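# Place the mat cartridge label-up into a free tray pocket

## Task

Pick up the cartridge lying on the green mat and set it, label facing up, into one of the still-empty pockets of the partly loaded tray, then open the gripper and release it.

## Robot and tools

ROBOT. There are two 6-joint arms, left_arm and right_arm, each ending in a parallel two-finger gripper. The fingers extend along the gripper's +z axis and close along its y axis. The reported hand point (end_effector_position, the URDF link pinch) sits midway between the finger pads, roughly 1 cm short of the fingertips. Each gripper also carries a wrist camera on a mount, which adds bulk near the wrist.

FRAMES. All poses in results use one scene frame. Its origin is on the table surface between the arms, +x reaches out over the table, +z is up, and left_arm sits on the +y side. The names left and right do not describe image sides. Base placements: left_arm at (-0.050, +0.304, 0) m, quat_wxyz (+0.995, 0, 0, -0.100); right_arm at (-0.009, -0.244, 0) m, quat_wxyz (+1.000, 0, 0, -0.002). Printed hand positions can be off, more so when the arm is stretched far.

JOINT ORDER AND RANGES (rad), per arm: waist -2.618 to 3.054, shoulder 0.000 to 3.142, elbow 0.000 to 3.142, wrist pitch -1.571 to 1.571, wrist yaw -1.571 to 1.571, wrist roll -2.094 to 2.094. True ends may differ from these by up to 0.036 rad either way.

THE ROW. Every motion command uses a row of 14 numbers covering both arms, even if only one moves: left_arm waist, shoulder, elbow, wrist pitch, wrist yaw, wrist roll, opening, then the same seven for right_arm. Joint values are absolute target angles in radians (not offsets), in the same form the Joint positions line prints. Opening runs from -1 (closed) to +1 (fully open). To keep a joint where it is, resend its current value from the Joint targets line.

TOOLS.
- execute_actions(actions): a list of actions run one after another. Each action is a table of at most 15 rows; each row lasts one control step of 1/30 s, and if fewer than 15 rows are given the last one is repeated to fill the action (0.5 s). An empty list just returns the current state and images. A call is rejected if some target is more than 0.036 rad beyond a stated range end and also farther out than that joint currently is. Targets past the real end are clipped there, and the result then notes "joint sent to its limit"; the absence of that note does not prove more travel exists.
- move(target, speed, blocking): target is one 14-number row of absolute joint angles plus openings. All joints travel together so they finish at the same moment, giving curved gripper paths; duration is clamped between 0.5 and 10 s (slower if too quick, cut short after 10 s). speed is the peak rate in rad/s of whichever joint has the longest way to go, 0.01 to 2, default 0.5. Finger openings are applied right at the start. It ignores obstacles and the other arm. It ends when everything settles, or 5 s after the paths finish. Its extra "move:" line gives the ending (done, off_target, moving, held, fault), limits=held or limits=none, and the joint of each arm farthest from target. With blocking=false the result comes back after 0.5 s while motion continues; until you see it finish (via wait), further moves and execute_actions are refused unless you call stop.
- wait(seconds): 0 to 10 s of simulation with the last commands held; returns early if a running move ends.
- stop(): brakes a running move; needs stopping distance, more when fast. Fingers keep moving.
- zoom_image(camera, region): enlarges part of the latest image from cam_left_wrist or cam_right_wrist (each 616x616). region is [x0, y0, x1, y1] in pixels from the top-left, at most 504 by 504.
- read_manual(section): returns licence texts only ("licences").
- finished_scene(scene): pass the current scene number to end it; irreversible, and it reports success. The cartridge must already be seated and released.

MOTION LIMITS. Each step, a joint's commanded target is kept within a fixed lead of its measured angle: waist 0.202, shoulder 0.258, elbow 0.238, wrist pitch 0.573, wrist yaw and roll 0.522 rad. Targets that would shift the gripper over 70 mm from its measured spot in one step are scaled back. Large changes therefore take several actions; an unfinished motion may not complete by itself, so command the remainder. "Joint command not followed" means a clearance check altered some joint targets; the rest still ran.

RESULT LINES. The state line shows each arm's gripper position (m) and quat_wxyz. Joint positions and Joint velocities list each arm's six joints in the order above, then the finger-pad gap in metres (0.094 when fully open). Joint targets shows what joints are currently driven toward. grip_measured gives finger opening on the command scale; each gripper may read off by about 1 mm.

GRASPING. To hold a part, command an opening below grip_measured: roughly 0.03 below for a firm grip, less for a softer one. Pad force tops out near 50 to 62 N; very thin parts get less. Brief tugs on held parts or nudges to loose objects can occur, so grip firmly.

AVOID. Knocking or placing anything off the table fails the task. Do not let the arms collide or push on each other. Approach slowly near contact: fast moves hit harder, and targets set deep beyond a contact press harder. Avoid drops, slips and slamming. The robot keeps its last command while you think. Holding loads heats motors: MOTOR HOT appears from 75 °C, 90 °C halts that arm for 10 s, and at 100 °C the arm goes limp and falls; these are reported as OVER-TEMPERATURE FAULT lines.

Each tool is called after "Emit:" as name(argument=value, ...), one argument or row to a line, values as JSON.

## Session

Emit:
execute_actions(
  actions=[],
)

Scene clock: 0.00 s.
left_arm: end_effector_position=(+0.5162, +0.1365, +0.3803) grip_measured=+1.000 end_effector_quat_wxyz=(+0.666, +0.138, +0.727, -0.097) | right_arm: end_effector_position=(+0.3140, +0.0660, +0.1981) grip_measured=+1.000 end_effector_quat_wxyz=(-0.328, +0.552, -0.504, +0.578)
Joint names: [waist, shoulder, elbow, wrist pitch, wrist yaw, wrist roll]
Joint positions: left_arm=[-0.069  1.849  1.733  0.021  0.062  0.049  0.094] | right_arm=[ 1.164  1.862  1.151  0.144  1.351 -1.33   0.094]
Joint velocities: left_arm=[ 0.002  0.017  0.002 -0.051 -0.007  0.051  0.   ] | right_arm=[ 0.022  0.007  0.012 -0.022 -0.022 -0.022  0.   ]
Joint targets: left_arm=[-0.069 1.827 1.751 0.040 0.063 0.046] | right_arm=[1.164 1.856 1.157 0.139 1.358 -1.326]

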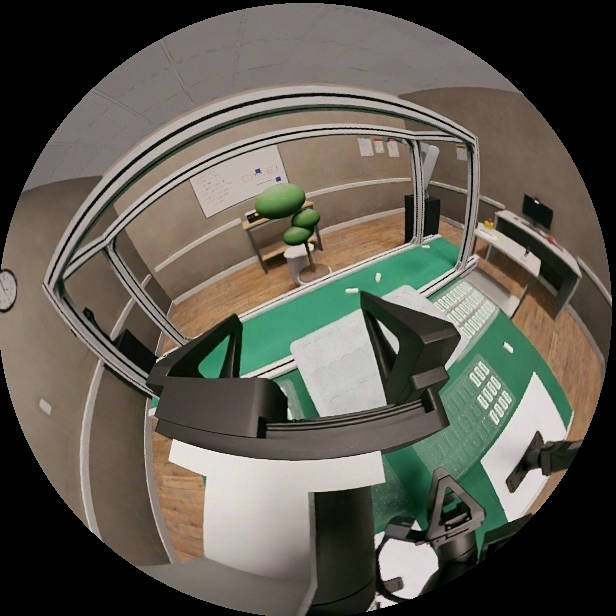

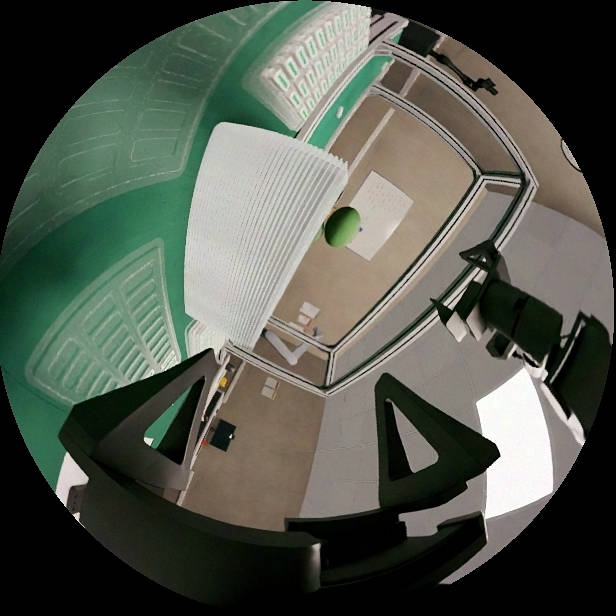

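Emit:
zoom_image(
  camera="cam_left_wrist",
  region=[400,270,590,490],
)

Emit:
move(
  target=[0.1,0.9,1.0,-0.1,0,0.05,1,0.4,1.1,0.85,-1.15,0,0,1],
  speed=1.1,
)

Region (400, 270, 590, 490) of cam_left_wrist's 616x616 image, scaled by 2.291, with more detail than that image has; it fills the left 435 columns of this view, and the rest is white.

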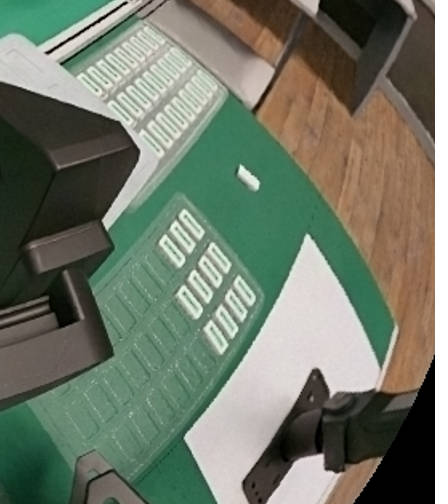

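Scene clock: 7.60 s.
left_arm: end_effector_position=(+0.2959, +0.2654, +0.4036) grip_measured=+1.000 end_effector_quat_wxyz=(+0.698, +0.059, +0.713, -0.024) | right_arm: end_effector_position=(+0.1753, -0.1660, +0.1055) grip_measured=+1.000 end_effector_quat_wxyz=(+0.085, -0.204, +0.975, +0.011)
Joint names: [waist, shoulder, elbow, wrist pitch, wrist yaw, wrist roll]
Joint positions: left_arm=[ 0.093  0.92   1.006 -0.109  0.009  0.049  0.094] | right_arm=[ 0.408  1.124  0.859 -1.135  0.012 -0.009  0.094]
Joint velocities: left_arm=[-0.002  0.002  0.007 -0.037  0.007  0.007  0.   ] | right_arm=[-0.002 -0.007  0.002  0.081  0.022 -0.022  0.   ]
Joint targets: left_arm=[0.100 0.900 1.000 -0.100 -0.000 0.050] | right_arm=[0.400 1.100 0.850 -1.150 0.000 0.000]
move: off_target (right_arm); limits=none; left_arm: farthest joint: the shoulder, 0.020 radians from its target (0.949 radians at the start); right_arm: farthest joint: the shoulder, 0.024 radians from its target (0.762 radians at the start)

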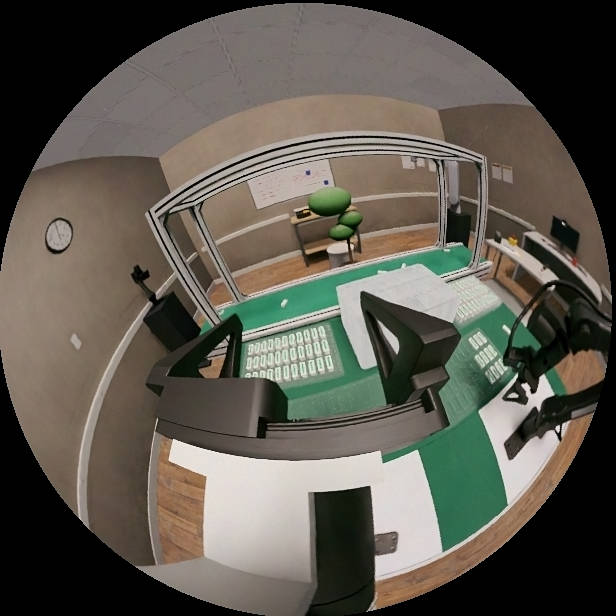

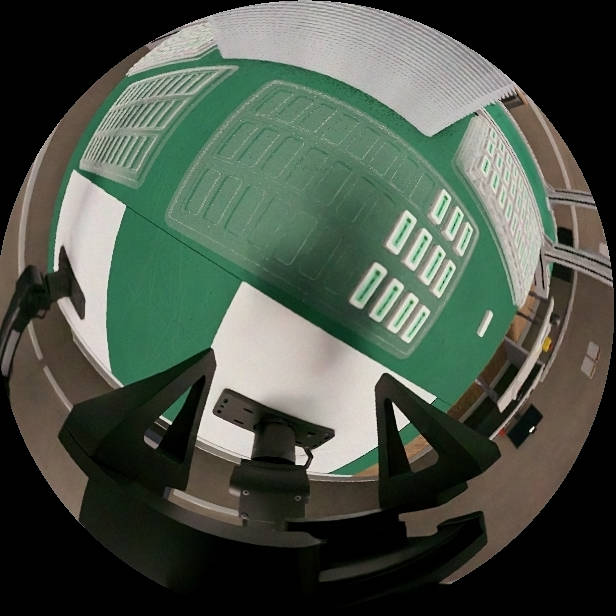

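Emit:
move(
  target=[-0.2,0.265,0.475,-0.19,0,-1.57,-0.2,-0.48,2.01,1.67,-1.22,0,1.1,1],
  speed=1.3,
)

Scene clock: 13.87 s.
left_arm: end_effector_position=(+0.1760, +0.2093, +0.2966) grip_measured=-0.197 end_effector_quat_wxyz=(+0.387, -0.393, +0.593, -0.587) | right_arm: end_effector_position=(+0.3299, -0.4233, +0.0808) grip_measured=+1.000 end_effector_quat_wxyz=(+0.006, +0.710, +0.704, -0.001)
Joint names: [waist, shoulder, elbow, wrist pitch, wrist yaw, wrist roll]
Joint positions: left_arm=[-0.193  0.288  0.48  -0.203  0.009 -1.572  0.038] | right_arm=[-0.484  2.003  1.647 -1.204  0.005  1.091  0.094]
Joint velocities: left_arm=[ 0.007  0.017  0.002 -0.007 -0.051 -0.022 -0.001] | right_arm=[-0.017 -0.012 -0.012 -0.051 -0.037  0.007  0.   ]
Joint targets: left_arm=[-0.200 0.265 0.475 -0.190 0.000 -1.570] | right_arm=[-0.480 2.010 1.670 -1.220 -0.000 1.100]
move: off_target (left_arm, right_arm); limits=none; left_arm: farthest joint: the shoulder, 0.023 radians from its target (0.655 radians at the start); right_arm: farthest joint: the elbow, 0.023 radians from its target (0.811 radians at the start)

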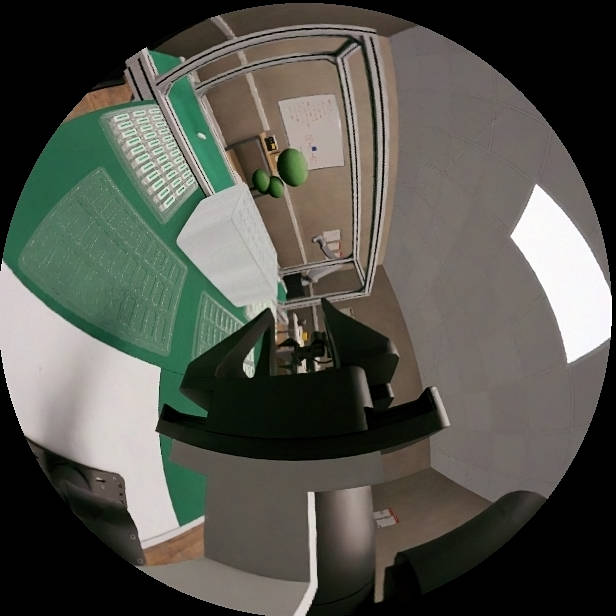

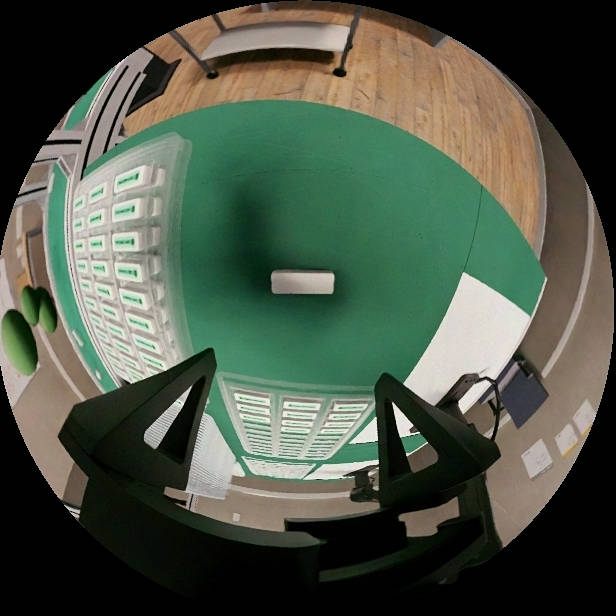

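Emit:
move(
  target=[-0.2,0.265,0.475,-0.19,0,-1.57,-0.2,-0.538,2.114,1.603,-1.063,0,0.897,0.5],
  speed=0.4,
)

Scene clock: 18.00 s.
left_arm: end_effector_position=(+0.1760, +0.2093, +0.2954) grip_measured=-0.197 end_effector_quat_wxyz=(+0.386, -0.394, +0.594, -0.586) | right_arm: end_effector_position=(+0.3328, -0.4469, +0.0316) grip_measured=+0.502 end_effector_quat_wxyz=(-0.002, +0.661, +0.751, -0.003)
Joint names: [waist, shoulder, elbow, wrist pitch, wrist yaw, wrist roll]
Joint positions: left_arm=[-0.193  0.288  0.48  -0.208  0.009 -1.575  0.038] | right_arm=[-0.533  2.11   1.608 -1.074  0.005  0.906  0.071]
Joint velocities: left_arm=[-0.002  0.012 -0.007 -0.051 -0.081 -0.007 -0.001] | right_arm=[-0.012 -0.002  0.022  0.007 -0.081 -0.022  0.   ]
Joint targets: left_arm=[-0.200 0.265 0.475 -0.190 0.000 -1.570] | right_arm=[-0.538 2.114 1.603 -1.063 -0.000 0.897]
move: off_target (left_arm); limits=none; left_arm: farthest joint: the shoulder, 0.023 radians from its target (0.023 radians at the start); right_arm: farthest joint: the wrist pitch, 0.011 radians from its target (0.141 radians at the start)

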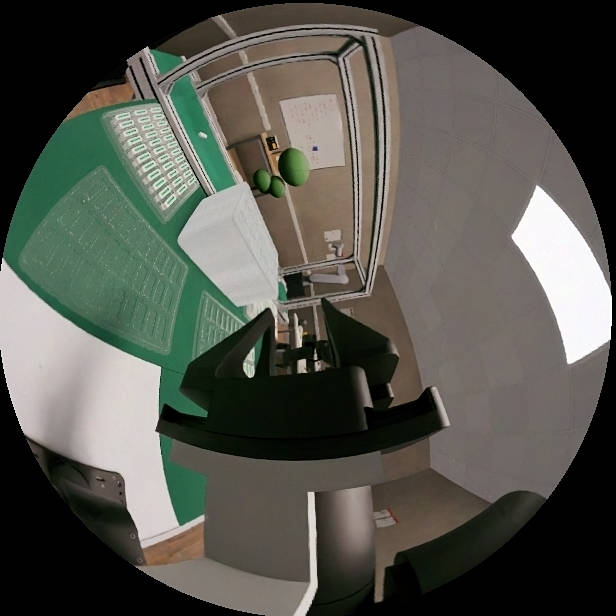

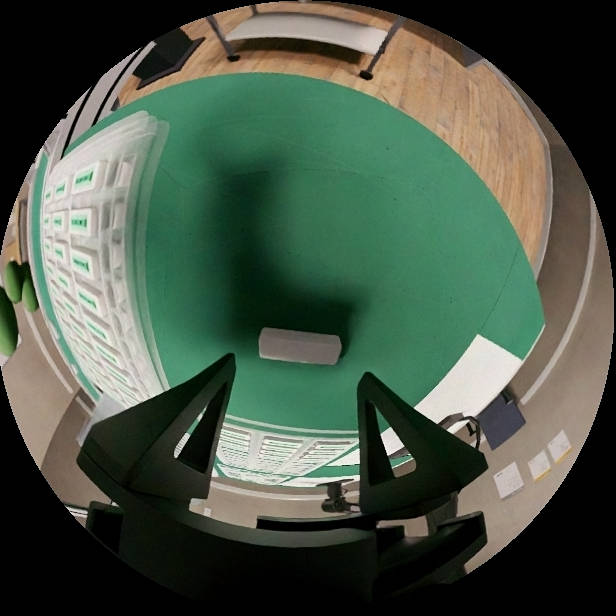

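Emit:
move(
  target=[-0.2,0.265,0.475,-0.19,0,-1.57,-0.2,-0.545,2.154,1.581,-1.004,0,0.897,0.3],
  speed=0.15,
)

Emit:
zoom_image(
  camera="cam_right_wrist",
  region=[180,280,430,450],
)

Scene clock: 23.30 s.
left_arm: end_effector_position=(+0.1760, +0.2093, +0.2945) grip_measured=-0.197 end_effector_quat_wxyz=(+0.385, -0.395, +0.595, -0.585) | right_arm: end_effector_position=(+0.3367, -0.4493, +0.0126) grip_measured=+0.302 end_effector_quat_wxyz=(-0.001, +0.660, +0.751, -0.003)
Joint names: [waist, shoulder, elbow, wrist pitch, wrist yaw, wrist roll]
Joint positions: left_arm=[-0.193  0.288  0.48  -0.212  0.009 -1.576  0.038] | right_arm=[-0.533  2.146  1.588 -1.015  0.005  0.905  0.061]
Joint velocities: left_arm=[-0.017 -0.017 -0.002  0.022 -0.037  0.022 -0.   ] | right_arm=[-0.007  0.002 -0.012  0.037  0.081  0.037 -0.001]
Joint targets: left_arm=[-0.200 0.265 0.475 -0.190 -0.000 -1.570] | right_arm=[-0.545 2.154 1.581 -1.004 0.000 0.897]
move: off_target (left_arm); limits=none; left_arm: farthest joint: the shoulder, 0.023 radians from its target (0.023 radians at the start); right_arm: farthest joint: the waist, 0.012 radians from its target (0.012 radians at the start)

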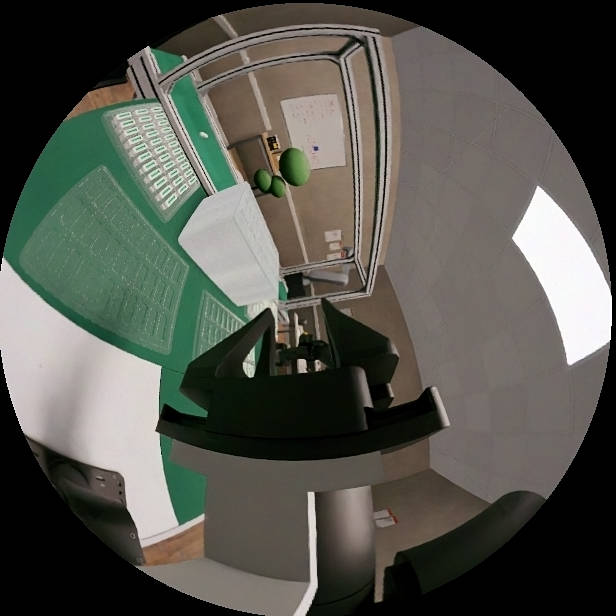

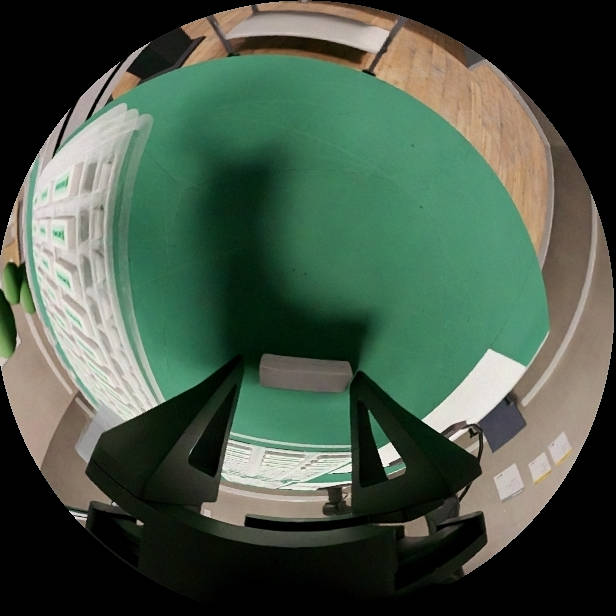

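Region (180, 280, 430, 450) of cam_right_wrist's 616x616 image, scaled by 2.016, with more detail than that image has; it fills the top 343 rows of this view, and the rest is white.

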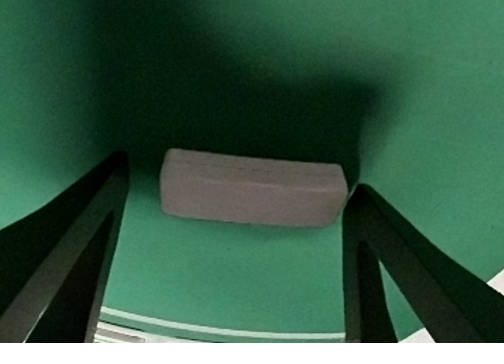

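Emit:
execute_actions(
  actions=[
    [[-0.2,0.265,0.475,-0.19,0,-1.57,-0.2,-0.549,2.154,1.581,-1.004,0,0.87,0.3],[-0.2,0.265,0.475,-0.19,0,-1.57,-0.2,-0.549,2.154,1.581,-1.004,0,0.855,0.27],[-0.2,0.265,0.475,-0.19,0,-1.57,-0.2,-0.549,2.154,1.581,-1.004,0,0.855,0.24],[-0.2,0.265,0.475,-0.19,0,-1.57,-0.2,-0.549,2.154,1.581,-1.004,0,0.855,0.21],[-0.2,0.265,0.475,-0.19,0,-1.57,-0.2,-0.549,2.154,1.581,-1.004,0,0.855,0.18]],
    [[-0.2,0.265,0.475,-0.19,0,-1.57,-0.2,-0.549,2.154,1.581,-1.004,0,0.855,0.15],[-0.2,0.265,0.475,-0.19,0,-1.57,-0.2,-0.549,2.154,1.581,-1.004,0,0.855,0.12],[-0.2,0.265,0.475,-0.19,0,-1.57,-0.2,-0.549,2.154,1.581,-1.004,0,0.855,0.09],[-0.2,0.265,0.475,-0.19,0,-1.57,-0.2,-0.549,2.154,1.581,-1.004,0,0.855,0.06],[-0.2,0.265,0.475,-0.19,0,-1.57,-0.2,-0.549,2.154,1.581,-1.004,0,0.855,0.03],[-0.2,0.265,0.475,-0.19,0,-1.57,-0.2,-0.549,2.154,1.581,-1.004,0,0.855,0.01],[-0.2,0.265,0.475,-0.19,0,-1.57,-0.2,-0.549,2.154,1.581,-1.004,0,0.855,-0.01],[-0.2,0.265,0.475,-0.19,0,-1.57,-0.2,-0.549,2.154,1.581,-1.004,0,0.855,-0.03],[-0.2,0.265,0.475,-0.19,0,-1.57,-0.2,-0.549,2.154,1.581,-1.004,0,0.855,-0.055]],
  ],
)

Emit:
zoom_image(
  camera="cam_right_wrist",
  region=[180,280,430,450],
)

Scene clock: 33.10 s.
left_arm: end_effector_position=(+0.1760, +0.2093, +0.2945) grip_measured=-0.197 end_effector_quat_wxyz=(+0.385, -0.395, +0.595, -0.585) | right_arm: end_effector_position=(+0.3349, -0.4523, +0.0126) grip_measured=-0.030 end_effector_quat_wxyz=(-0.001, +0.648, +0.762, -0.003)
Joint names: [waist, shoulder, elbow, wrist pitch, wrist yaw, wrist roll]
Joint positions: left_arm=[-0.193  0.288  0.48  -0.212  0.009 -1.576  0.038] | right_arm=[-0.542  2.146  1.588 -1.015  0.005  0.863  0.046]
Joint velocities: left_arm=[ 0.012  0.002 -0.012  0.007  0.007  0.022 -0.001] | right_arm=[-0.002  0.002 -0.022  0.051 -0.051 -0.007 -0.   ]
Joint targets: left_arm=[-0.200 0.265 0.475 -0.190 0.000 -1.570] | right_arm=[-0.549 2.154 1.581 -1.004 0.000 0.855]

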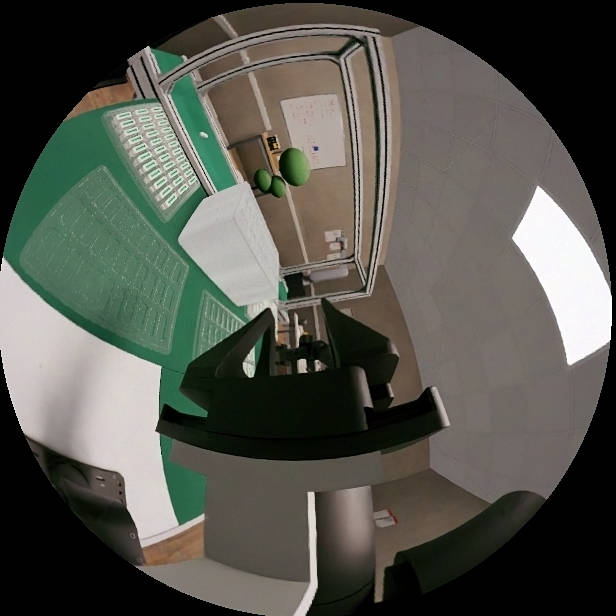

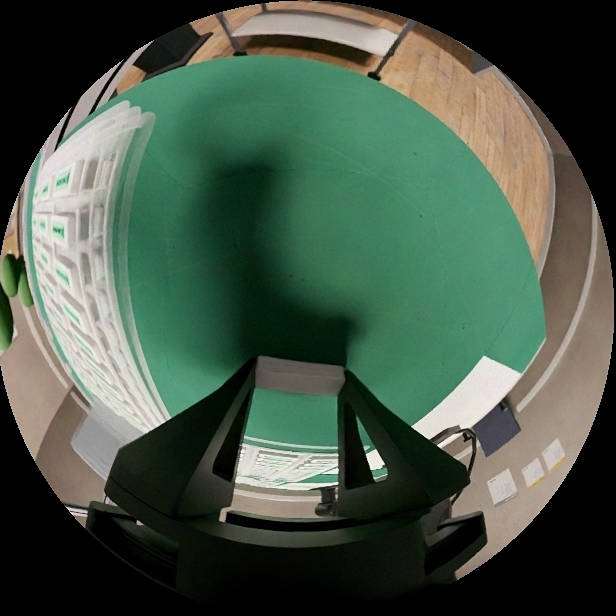

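Region (180, 280, 430, 450) of cam_right_wrist's 616x616 image, scaled by 2.016, with more detail than that image has; it fills the top 343 rows of this view, and the rest is white.

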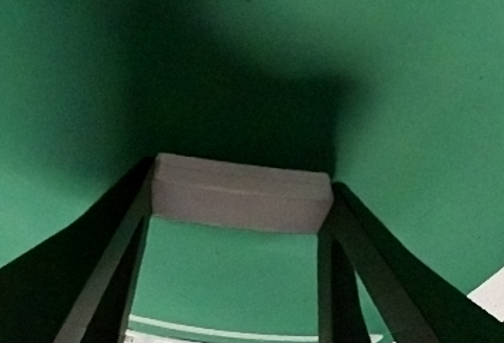

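Emit:
execute_actions(
  actions=[
    [[-0.2,0.265,0.475,-0.19,0,-1.57,-0.2,-0.549,2.125,1.595,-1.01,0,0.855,-0.062],[-0.2,0.265,0.475,-0.19,0,-1.57,-0.2,-0.549,2.115,1.595,-1.03,0,0.855,-0.062],[-0.2,0.265,0.475,-0.19,0,-1.57,-0.2,-0.549,2.105,1.595,-1.04,0,0.855,-0.062],[-0.2,0.265,0.475,-0.19,0,-1.57,-0.2,-0.549,2.095,1.595,-1.05,0,0.855,-0.062],[-0.2,0.265,0.475,-0.19,0,-1.57,-0.2,-0.549,2.085,1.595,-1.06,0,0.855,-0.062],[-0.2,0.265,0.475,-0.19,0,-1.57,-0.2,-0.549,2.075,1.595,-1.07,0,0.855,-0.062],[-0.2,0.265,0.475,-0.19,0,-1.57,-0.2,-0.549,2.065,1.595,-1.08,0,0.855,-0.062]],
  ],
)

Emit:
move(
  target=[-0.2,0.265,0.475,-0.19,0,-1.57,-0.2,0.0,1.15,0.95,-1.0,-0.3,0.2,-0.062],
  speed=1.0,
)

Emit:
move(
  target=[-0.45,0.265,0.475,-0.17,-0.01,-1.56,-0.2,0.648,1.04,0.615,0.455,-1.4,-0.009,-0.062],
  speed=1.1,
)

Scene clock: 41.13 s.
left_arm: end_effector_position=(+0.1760, +0.2093, +0.2945) grip_measured=-0.197 end_effector_quat_wxyz=(+0.385, -0.395, +0.595, -0.585) | right_arm: end_effector_position=(+0.3303, -0.4495, +0.0368) grip_measured=-0.030 end_effector_quat_wxyz=(+0.008, +0.648, +0.762, -0.001)
Joint names: [waist, shoulder, elbow, wrist pitch, wrist yaw, wrist roll]
Joint positions: left_arm=[-0.193  0.288  0.48  -0.212  0.009 -1.576  0.038] | right_arm=[-0.542  2.083  1.588 -1.061  0.005  0.863  0.046]
Joint velocities: left_arm=[ 0.012  0.007 -0.007 -0.022  0.037 -0.066 -0.001] | right_arm=[-0.012  0.012  0.002 -0.11  -0.007 -0.007 -0.   ]
Joint targets: left_arm=[-0.200 0.265 0.475 -0.190 -0.000 -1.570] | right_arm=[-0.549 2.065 1.595 -1.080 0.000 0.855]

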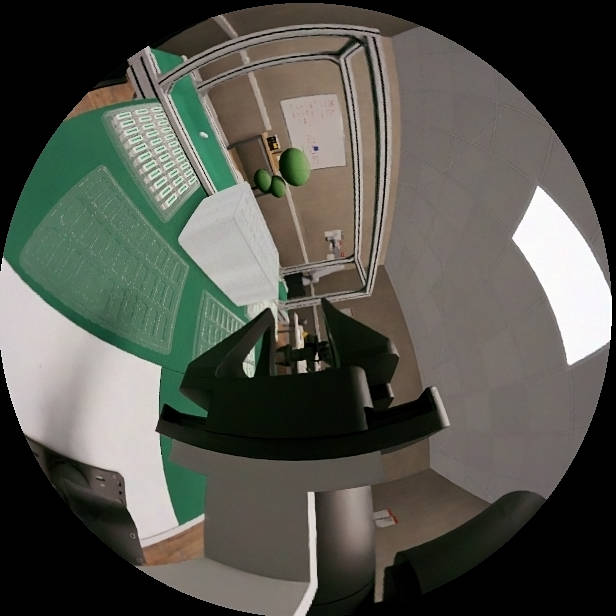

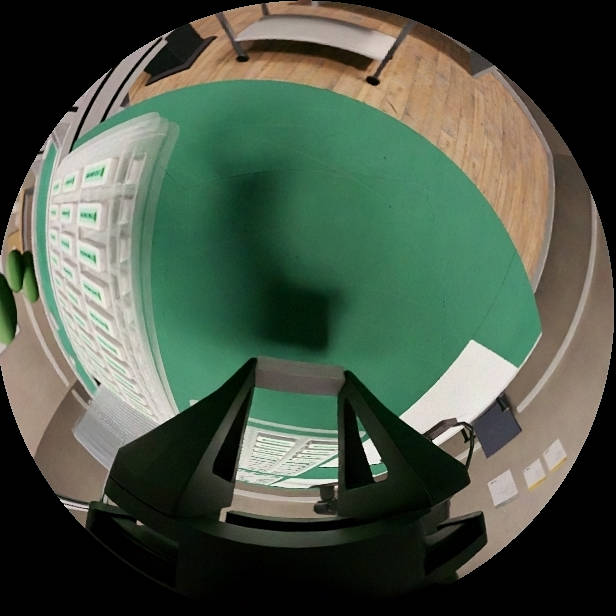

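Scene clock: 42.93 s.
left_arm: end_effector_position=(+0.1759, +0.2094, +0.2930) grip_measured=-0.197 end_effector_quat_wxyz=(+0.383, -0.397, +0.596, -0.584) | right_arm: end_effector_position=(+0.2427, -0.1952, +0.1419) grip_measured=-0.030 end_effector_quat_wxyz=(+0.156, +0.083, +0.972, +0.156)
Joint names: [waist, shoulder, elbow, wrist pitch, wrist yaw, wrist roll]
Joint positions: left_arm=[-0.193  0.288  0.48  -0.217  0.009 -1.578  0.038] | right_arm=[-0.007  1.171  0.959 -1.012 -0.284  0.21   0.046]
Joint velocities: left_arm=[-0.007  0.012 -0.012 -0.095  0.037  0.051  0.001] | right_arm=[ 0.012 -0.017 -0.027  0.007 -0.022 -0.051  0.   ]
Joint targets: left_arm=[-0.200 0.265 0.475 -0.190 0.000 -1.570] | right_arm=[-0.000 1.150 0.950 -1.000 -0.300 0.200]
move: off_target (left_arm, right_arm); limits=none; left_arm: farthest joint: the wrist pitch, 0.027 radians from its target (0.022 radians at the start); right_arm: farthest joint: the shoulder, 0.021 radians from its target (0.933 radians at the start)

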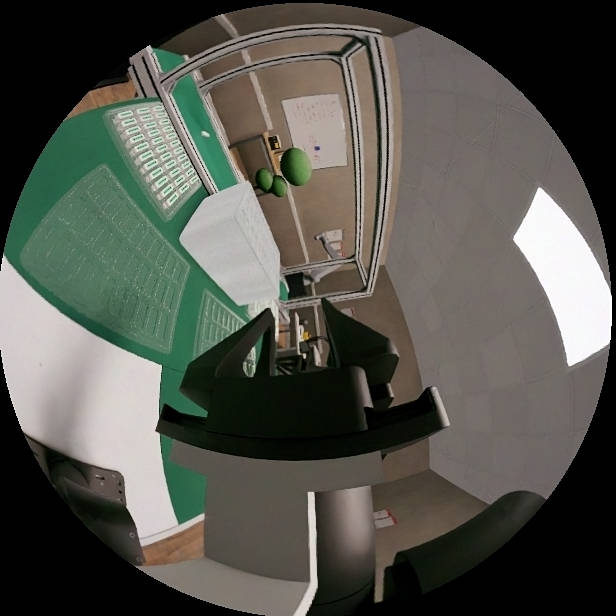

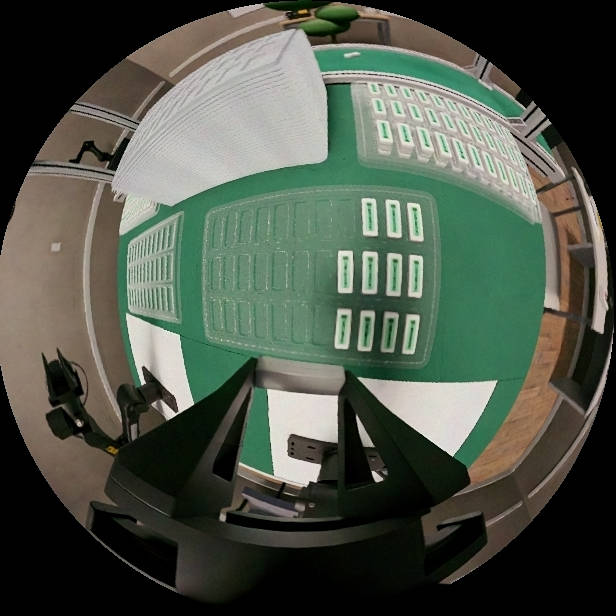

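Scene clock: 45.20 s.
left_arm: end_effector_position=(+0.1467, +0.1578, +0.2978) grip_measured=-0.197 end_effector_quat_wxyz=(+0.313, -0.320, +0.633, -0.632) | right_arm: end_effector_position=(+0.0806, +0.0422, +0.3001) grip_measured=-0.030 end_effector_quat_wxyz=(-0.377, +0.601, -0.372, -0.599)
Joint names: [waist, shoulder, elbow, wrist pitch, wrist yaw, wrist roll]
Joint positions: left_arm=[-0.442  0.288  0.48  -0.198 -0.001 -1.578  0.038] | right_arm=[ 0.641  1.066  0.625  0.447 -1.388 -0.001  0.046]
Joint velocities: left_arm=[ 0.037  0.022 -0.002 -0.022 -0.037  0.066  0.   ] | right_arm=[-0.007 -0.012  0.002 -0.022 -0.037  0.022 -0.002]
Joint targets: left_arm=[-0.450 0.265 0.475 -0.170 -0.010 -1.560] | right_arm=[0.648 1.040 0.615 0.455 -1.400 -0.009]
move: off_target (left_arm, right_arm); limits=none; left_arm: farthest joint: the wrist pitch, 0.028 radians from its target (0.047 radians at the start); right_arm: farthest joint: the shoulder, 0.026 radians from its target (0.131 radians at the start)

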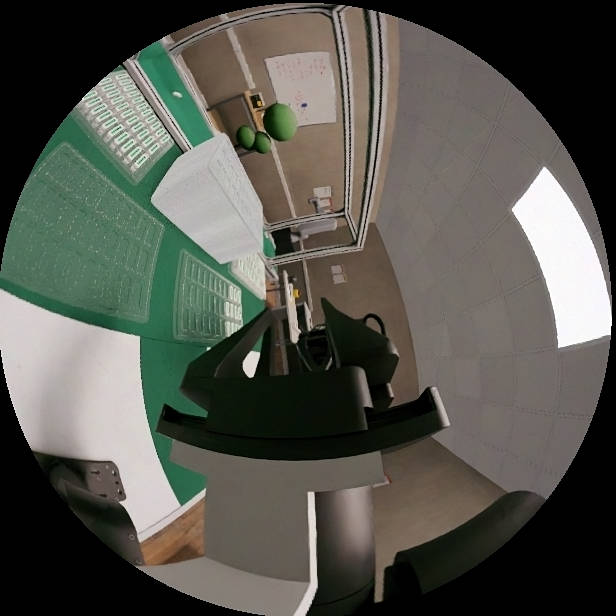

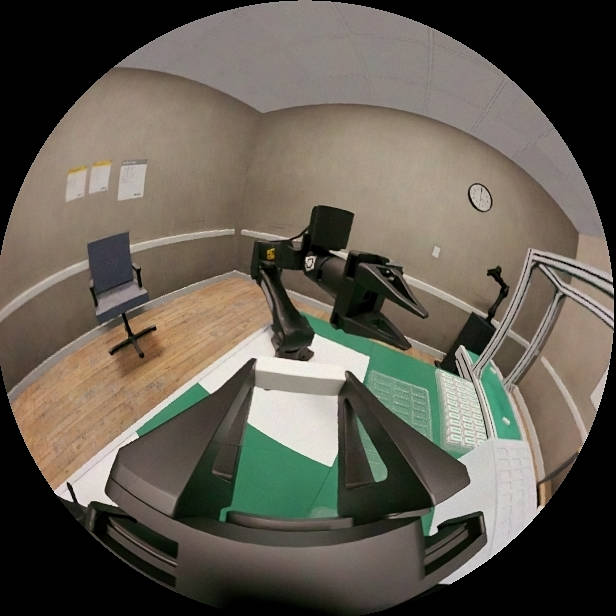

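Emit:
move(
  target=[-0.942,0.43,0.475,-0.043,-0.005,-1.555,-0.3,0.648,1.04,0.615,0.455,-1.4,-0.009,-0.062],
  speed=0.6,
)

Emit:
zoom_image(
  camera="cam_right_wrist",
  region=[210,250,410,450],
)

Emit:
zoom_image(
  camera="cam_left_wrist",
  region=[240,250,360,370],
)

Scene clock: 49.30 s.
left_arm: end_effector_position=(+0.0648, +0.0612, +0.2988) grip_measured=-0.297 end_effector_quat_wxyz=(+0.152, -0.155, +0.693, -0.687) | right_arm: end_effector_position=(+0.0805, +0.0421, +0.3001) grip_measured=-0.030 end_effector_quat_wxyz=(-0.377, +0.601, -0.371, -0.599)
Joint names: [waist, shoulder, elbow, wrist pitch, wrist yaw, wrist roll]
Joint positions: left_arm=[-0.935  0.418  0.48  -0.071 -0.004 -1.573  0.033] | right_arm=[ 0.641  1.066  0.625  0.448 -1.389 -0.001  0.046]
Joint velocities: left_arm=[ 0.027  0.007  0.002  0.007  0.007 -0.037 -0.001] | right_arm=[ 0.002  0.012  0.007  0.007 -0.051 -0.022  0.   ]
Joint targets: left_arm=[-0.942 0.430 0.475 -0.043 -0.005 -1.555] | right_arm=[0.648 1.040 0.615 0.455 -1.400 -0.009]
move: off_target (left_arm, right_arm); limits=none; left_arm: farthest joint: the wrist pitch, 0.028 radians from its target (0.155 radians at the start); right_arm: farthest joint: the shoulder, 0.026 radians from its target (0.026 radians at the start)

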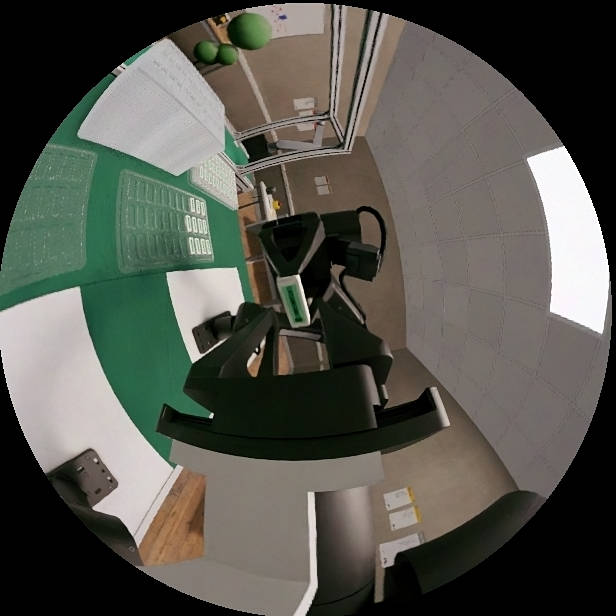

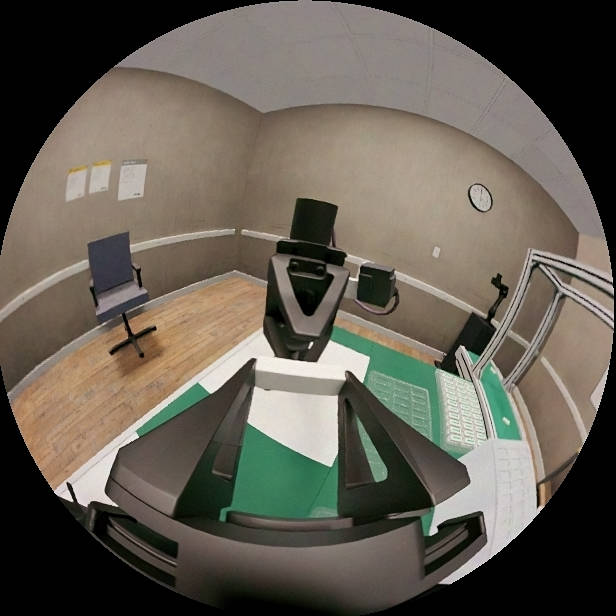

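Region (210, 250, 410, 450) of cam_right_wrist's 616x616 image, scaled by 2.520, with more detail than that image has.

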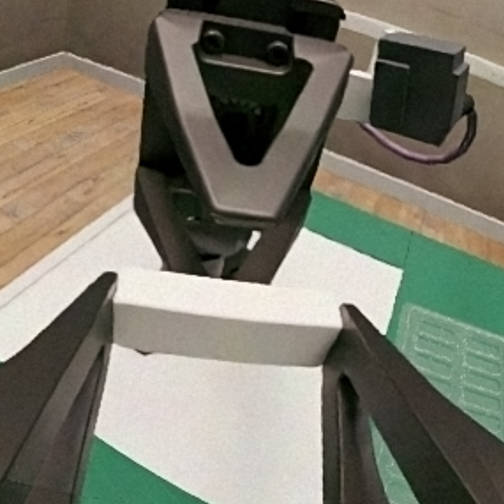

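Region (240, 250, 360, 370) of cam_left_wrist's 616x616 image, scaled by 4.200, with more detail than that image has.

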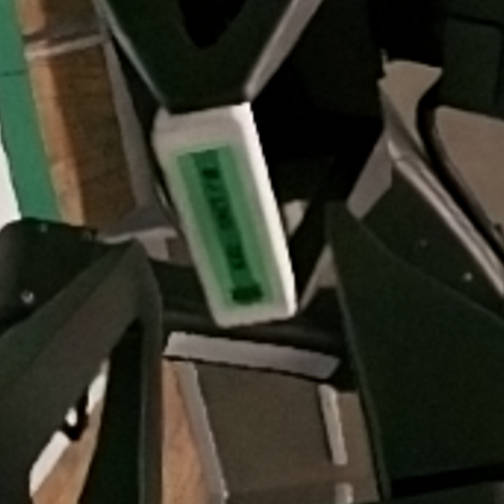

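Emit:
move(
  target=[-0.942,0.501,0.475,0.022,-0.005,-1.555,-0.5,0.648,1.04,0.615,0.455,-1.4,-0.009,-0.062],
  speed=0.2,
)

Emit:
zoom_image(
  camera="cam_right_wrist",
  region=[240,300,370,430],
)

Emit:
zoom_image(
  camera="cam_left_wrist",
  region=[240,250,360,370],
)

Scene clock: 52.87 s.
left_arm: end_effector_position=(+0.0702, +0.0494, +0.2968) grip_measured=-0.497 end_effector_quat_wxyz=(+0.152, -0.156, +0.695, -0.685) | right_arm: end_effector_position=(+0.0805, +0.0421, +0.3001) grip_measured=-0.030 end_effector_quat_wxyz=(-0.377, +0.601, -0.371, -0.599)
Joint names: [waist, shoulder, elbow, wrist pitch, wrist yaw, wrist roll]
Joint positions: left_arm=[-0.935  0.489  0.48  -0.007 -0.004 -1.573  0.024] | right_arm=[ 0.641  1.066  0.625  0.448 -1.389 -0.001  0.046]
Joint velocities: left_arm=[ 0.007  0.002 -0.012 -0.022 -0.007  0.037  0.   ] | right_arm=[-0.002  0.002 -0.012 -0.022 -0.037 -0.022  0.   ]
Joint targets: left_arm=[-0.942 0.501 0.475 0.022 -0.005 -1.555] | right_arm=[0.648 1.040 0.615 0.455 -1.400 -0.009]
move: off_target (left_arm, right_arm); limits=none; left_arm: farthest joint: the wrist pitch, 0.029 radians from its target (0.093 radians at the start); right_arm: farthest joint: the shoulder, 0.026 radians from its target (0.026 radians at the start)

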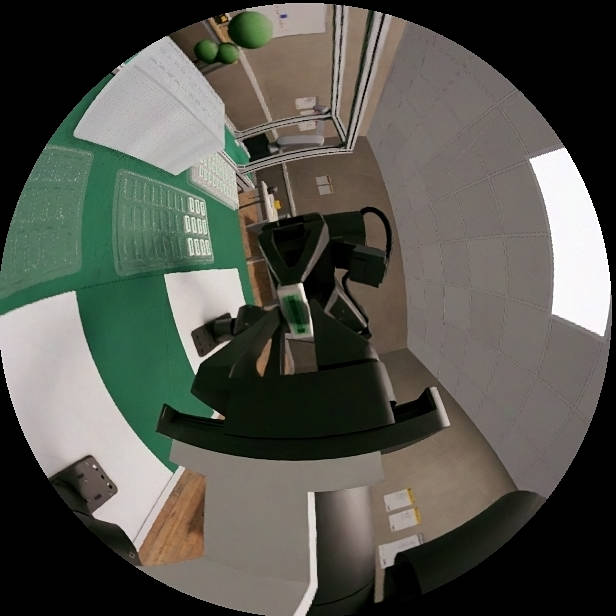

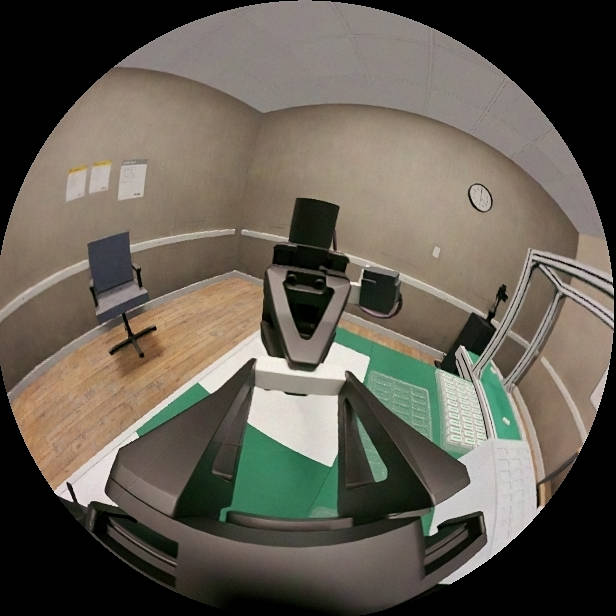

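Region (240, 300, 370, 430) of cam_right_wrist's 616x616 image, scaled by 3.877, with more detail than that image has.

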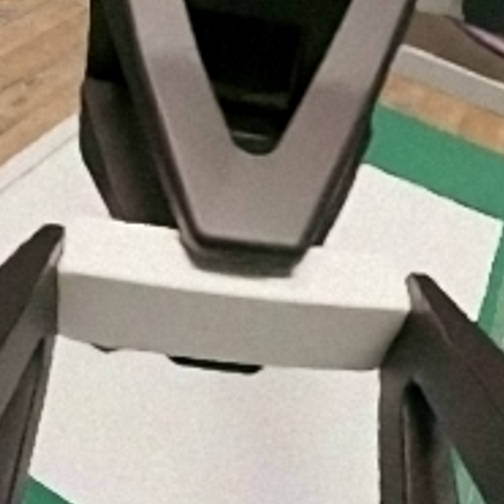

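Region (240, 250, 360, 370) of cam_left_wrist's 616x616 image, scaled by 4.200, with more detail than that image has.

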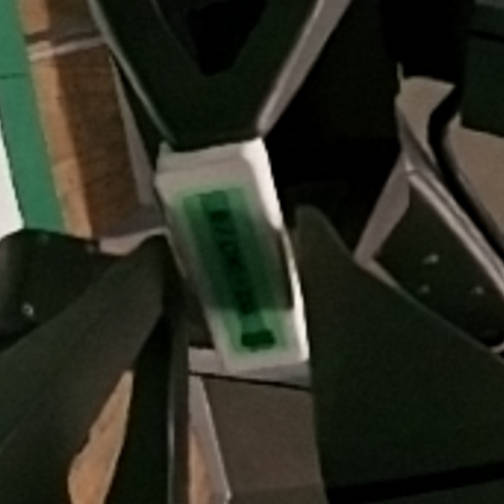

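Emit:
execute_actions(
  actions=[
    [[-0.942,0.501,0.475,0.024,-0.005,-1.555,-0.54,0.648,1.04,0.615,0.455,-1.4,-0.009,-0.062],[-0.942,0.501,0.475,0.024,-0.005,-1.555,-0.57,0.648,1.04,0.615,0.455,-1.4,-0.009,-0.062],[-0.942,0.501,0.475,0.024,-0.005,-1.555,-0.60,0.648,1.04,0.615,0.455,-1.4,-0.009,-0.062],[-0.942,0.501,0.475,0.024,-0.005,-1.555,-0.62,0.648,1.04,0.615,0.455,-1.4,-0.009,-0.062],[-0.942,0.501,0.475,0.024,-0.005,-1.555,-0.64,0.648,1.04,0.615,0.455,-1.4,-0.009,-0.062],[-0.942,0.501,0.475,0.024,-0.005,-1.555,-0.66,0.648,1.04,0.615,0.455,-1.4,-0.009,-0.062],[-0.942,0.501,0.475,0.024,-0.005,-1.555,-0.68,0.648,1.04,0.615,0.455,-1.4,-0.009,-0.062],[-0.942,0.501,0.475,0.024,-0.005,-1.555,-0.705,0.648,1.04,0.615,0.455,-1.4,-0.009,-0.062]],
  ],
)

Scene clock: 57.30 s.
left_arm: end_effector_position=(+0.0702, +0.0494, +0.2971) grip_measured=-0.664 end_effector_quat_wxyz=(+0.152, -0.155, +0.695, -0.686) | right_arm: end_effector_position=(+0.0805, +0.0421, +0.3003) grip_measured=-0.030 end_effector_quat_wxyz=(-0.378, +0.602, -0.371, -0.598)
Joint names: [waist, shoulder, elbow, wrist pitch, wrist yaw, wrist roll]
Joint positions: left_arm=[-0.935  0.489  0.48  -0.005 -0.004 -1.573  0.016] | right_arm=[ 0.641  1.066  0.625  0.45  -1.389 -0.002  0.046]
Joint velocities: left_arm=[-0.027  0.012  0.012 -0.095  0.022 -0.007 -0.001] | right_arm=[ 0.002  0.002 -0.007  0.022  0.022 -0.051 -0.001]
Joint targets: left_arm=[-0.942 0.501 0.475 0.024 -0.005 -1.555] | right_arm=[0.648 1.040 0.615 0.455 -1.400 -0.009]

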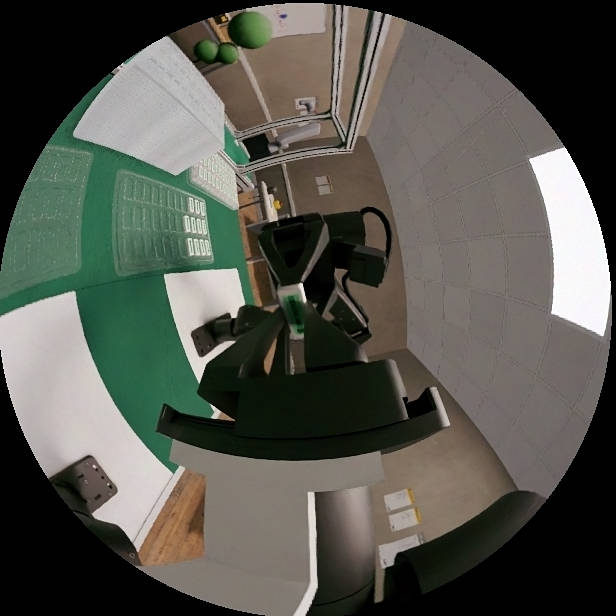

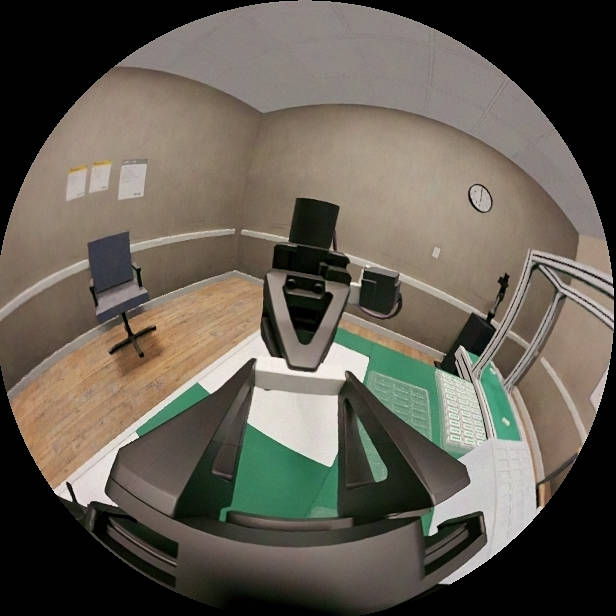

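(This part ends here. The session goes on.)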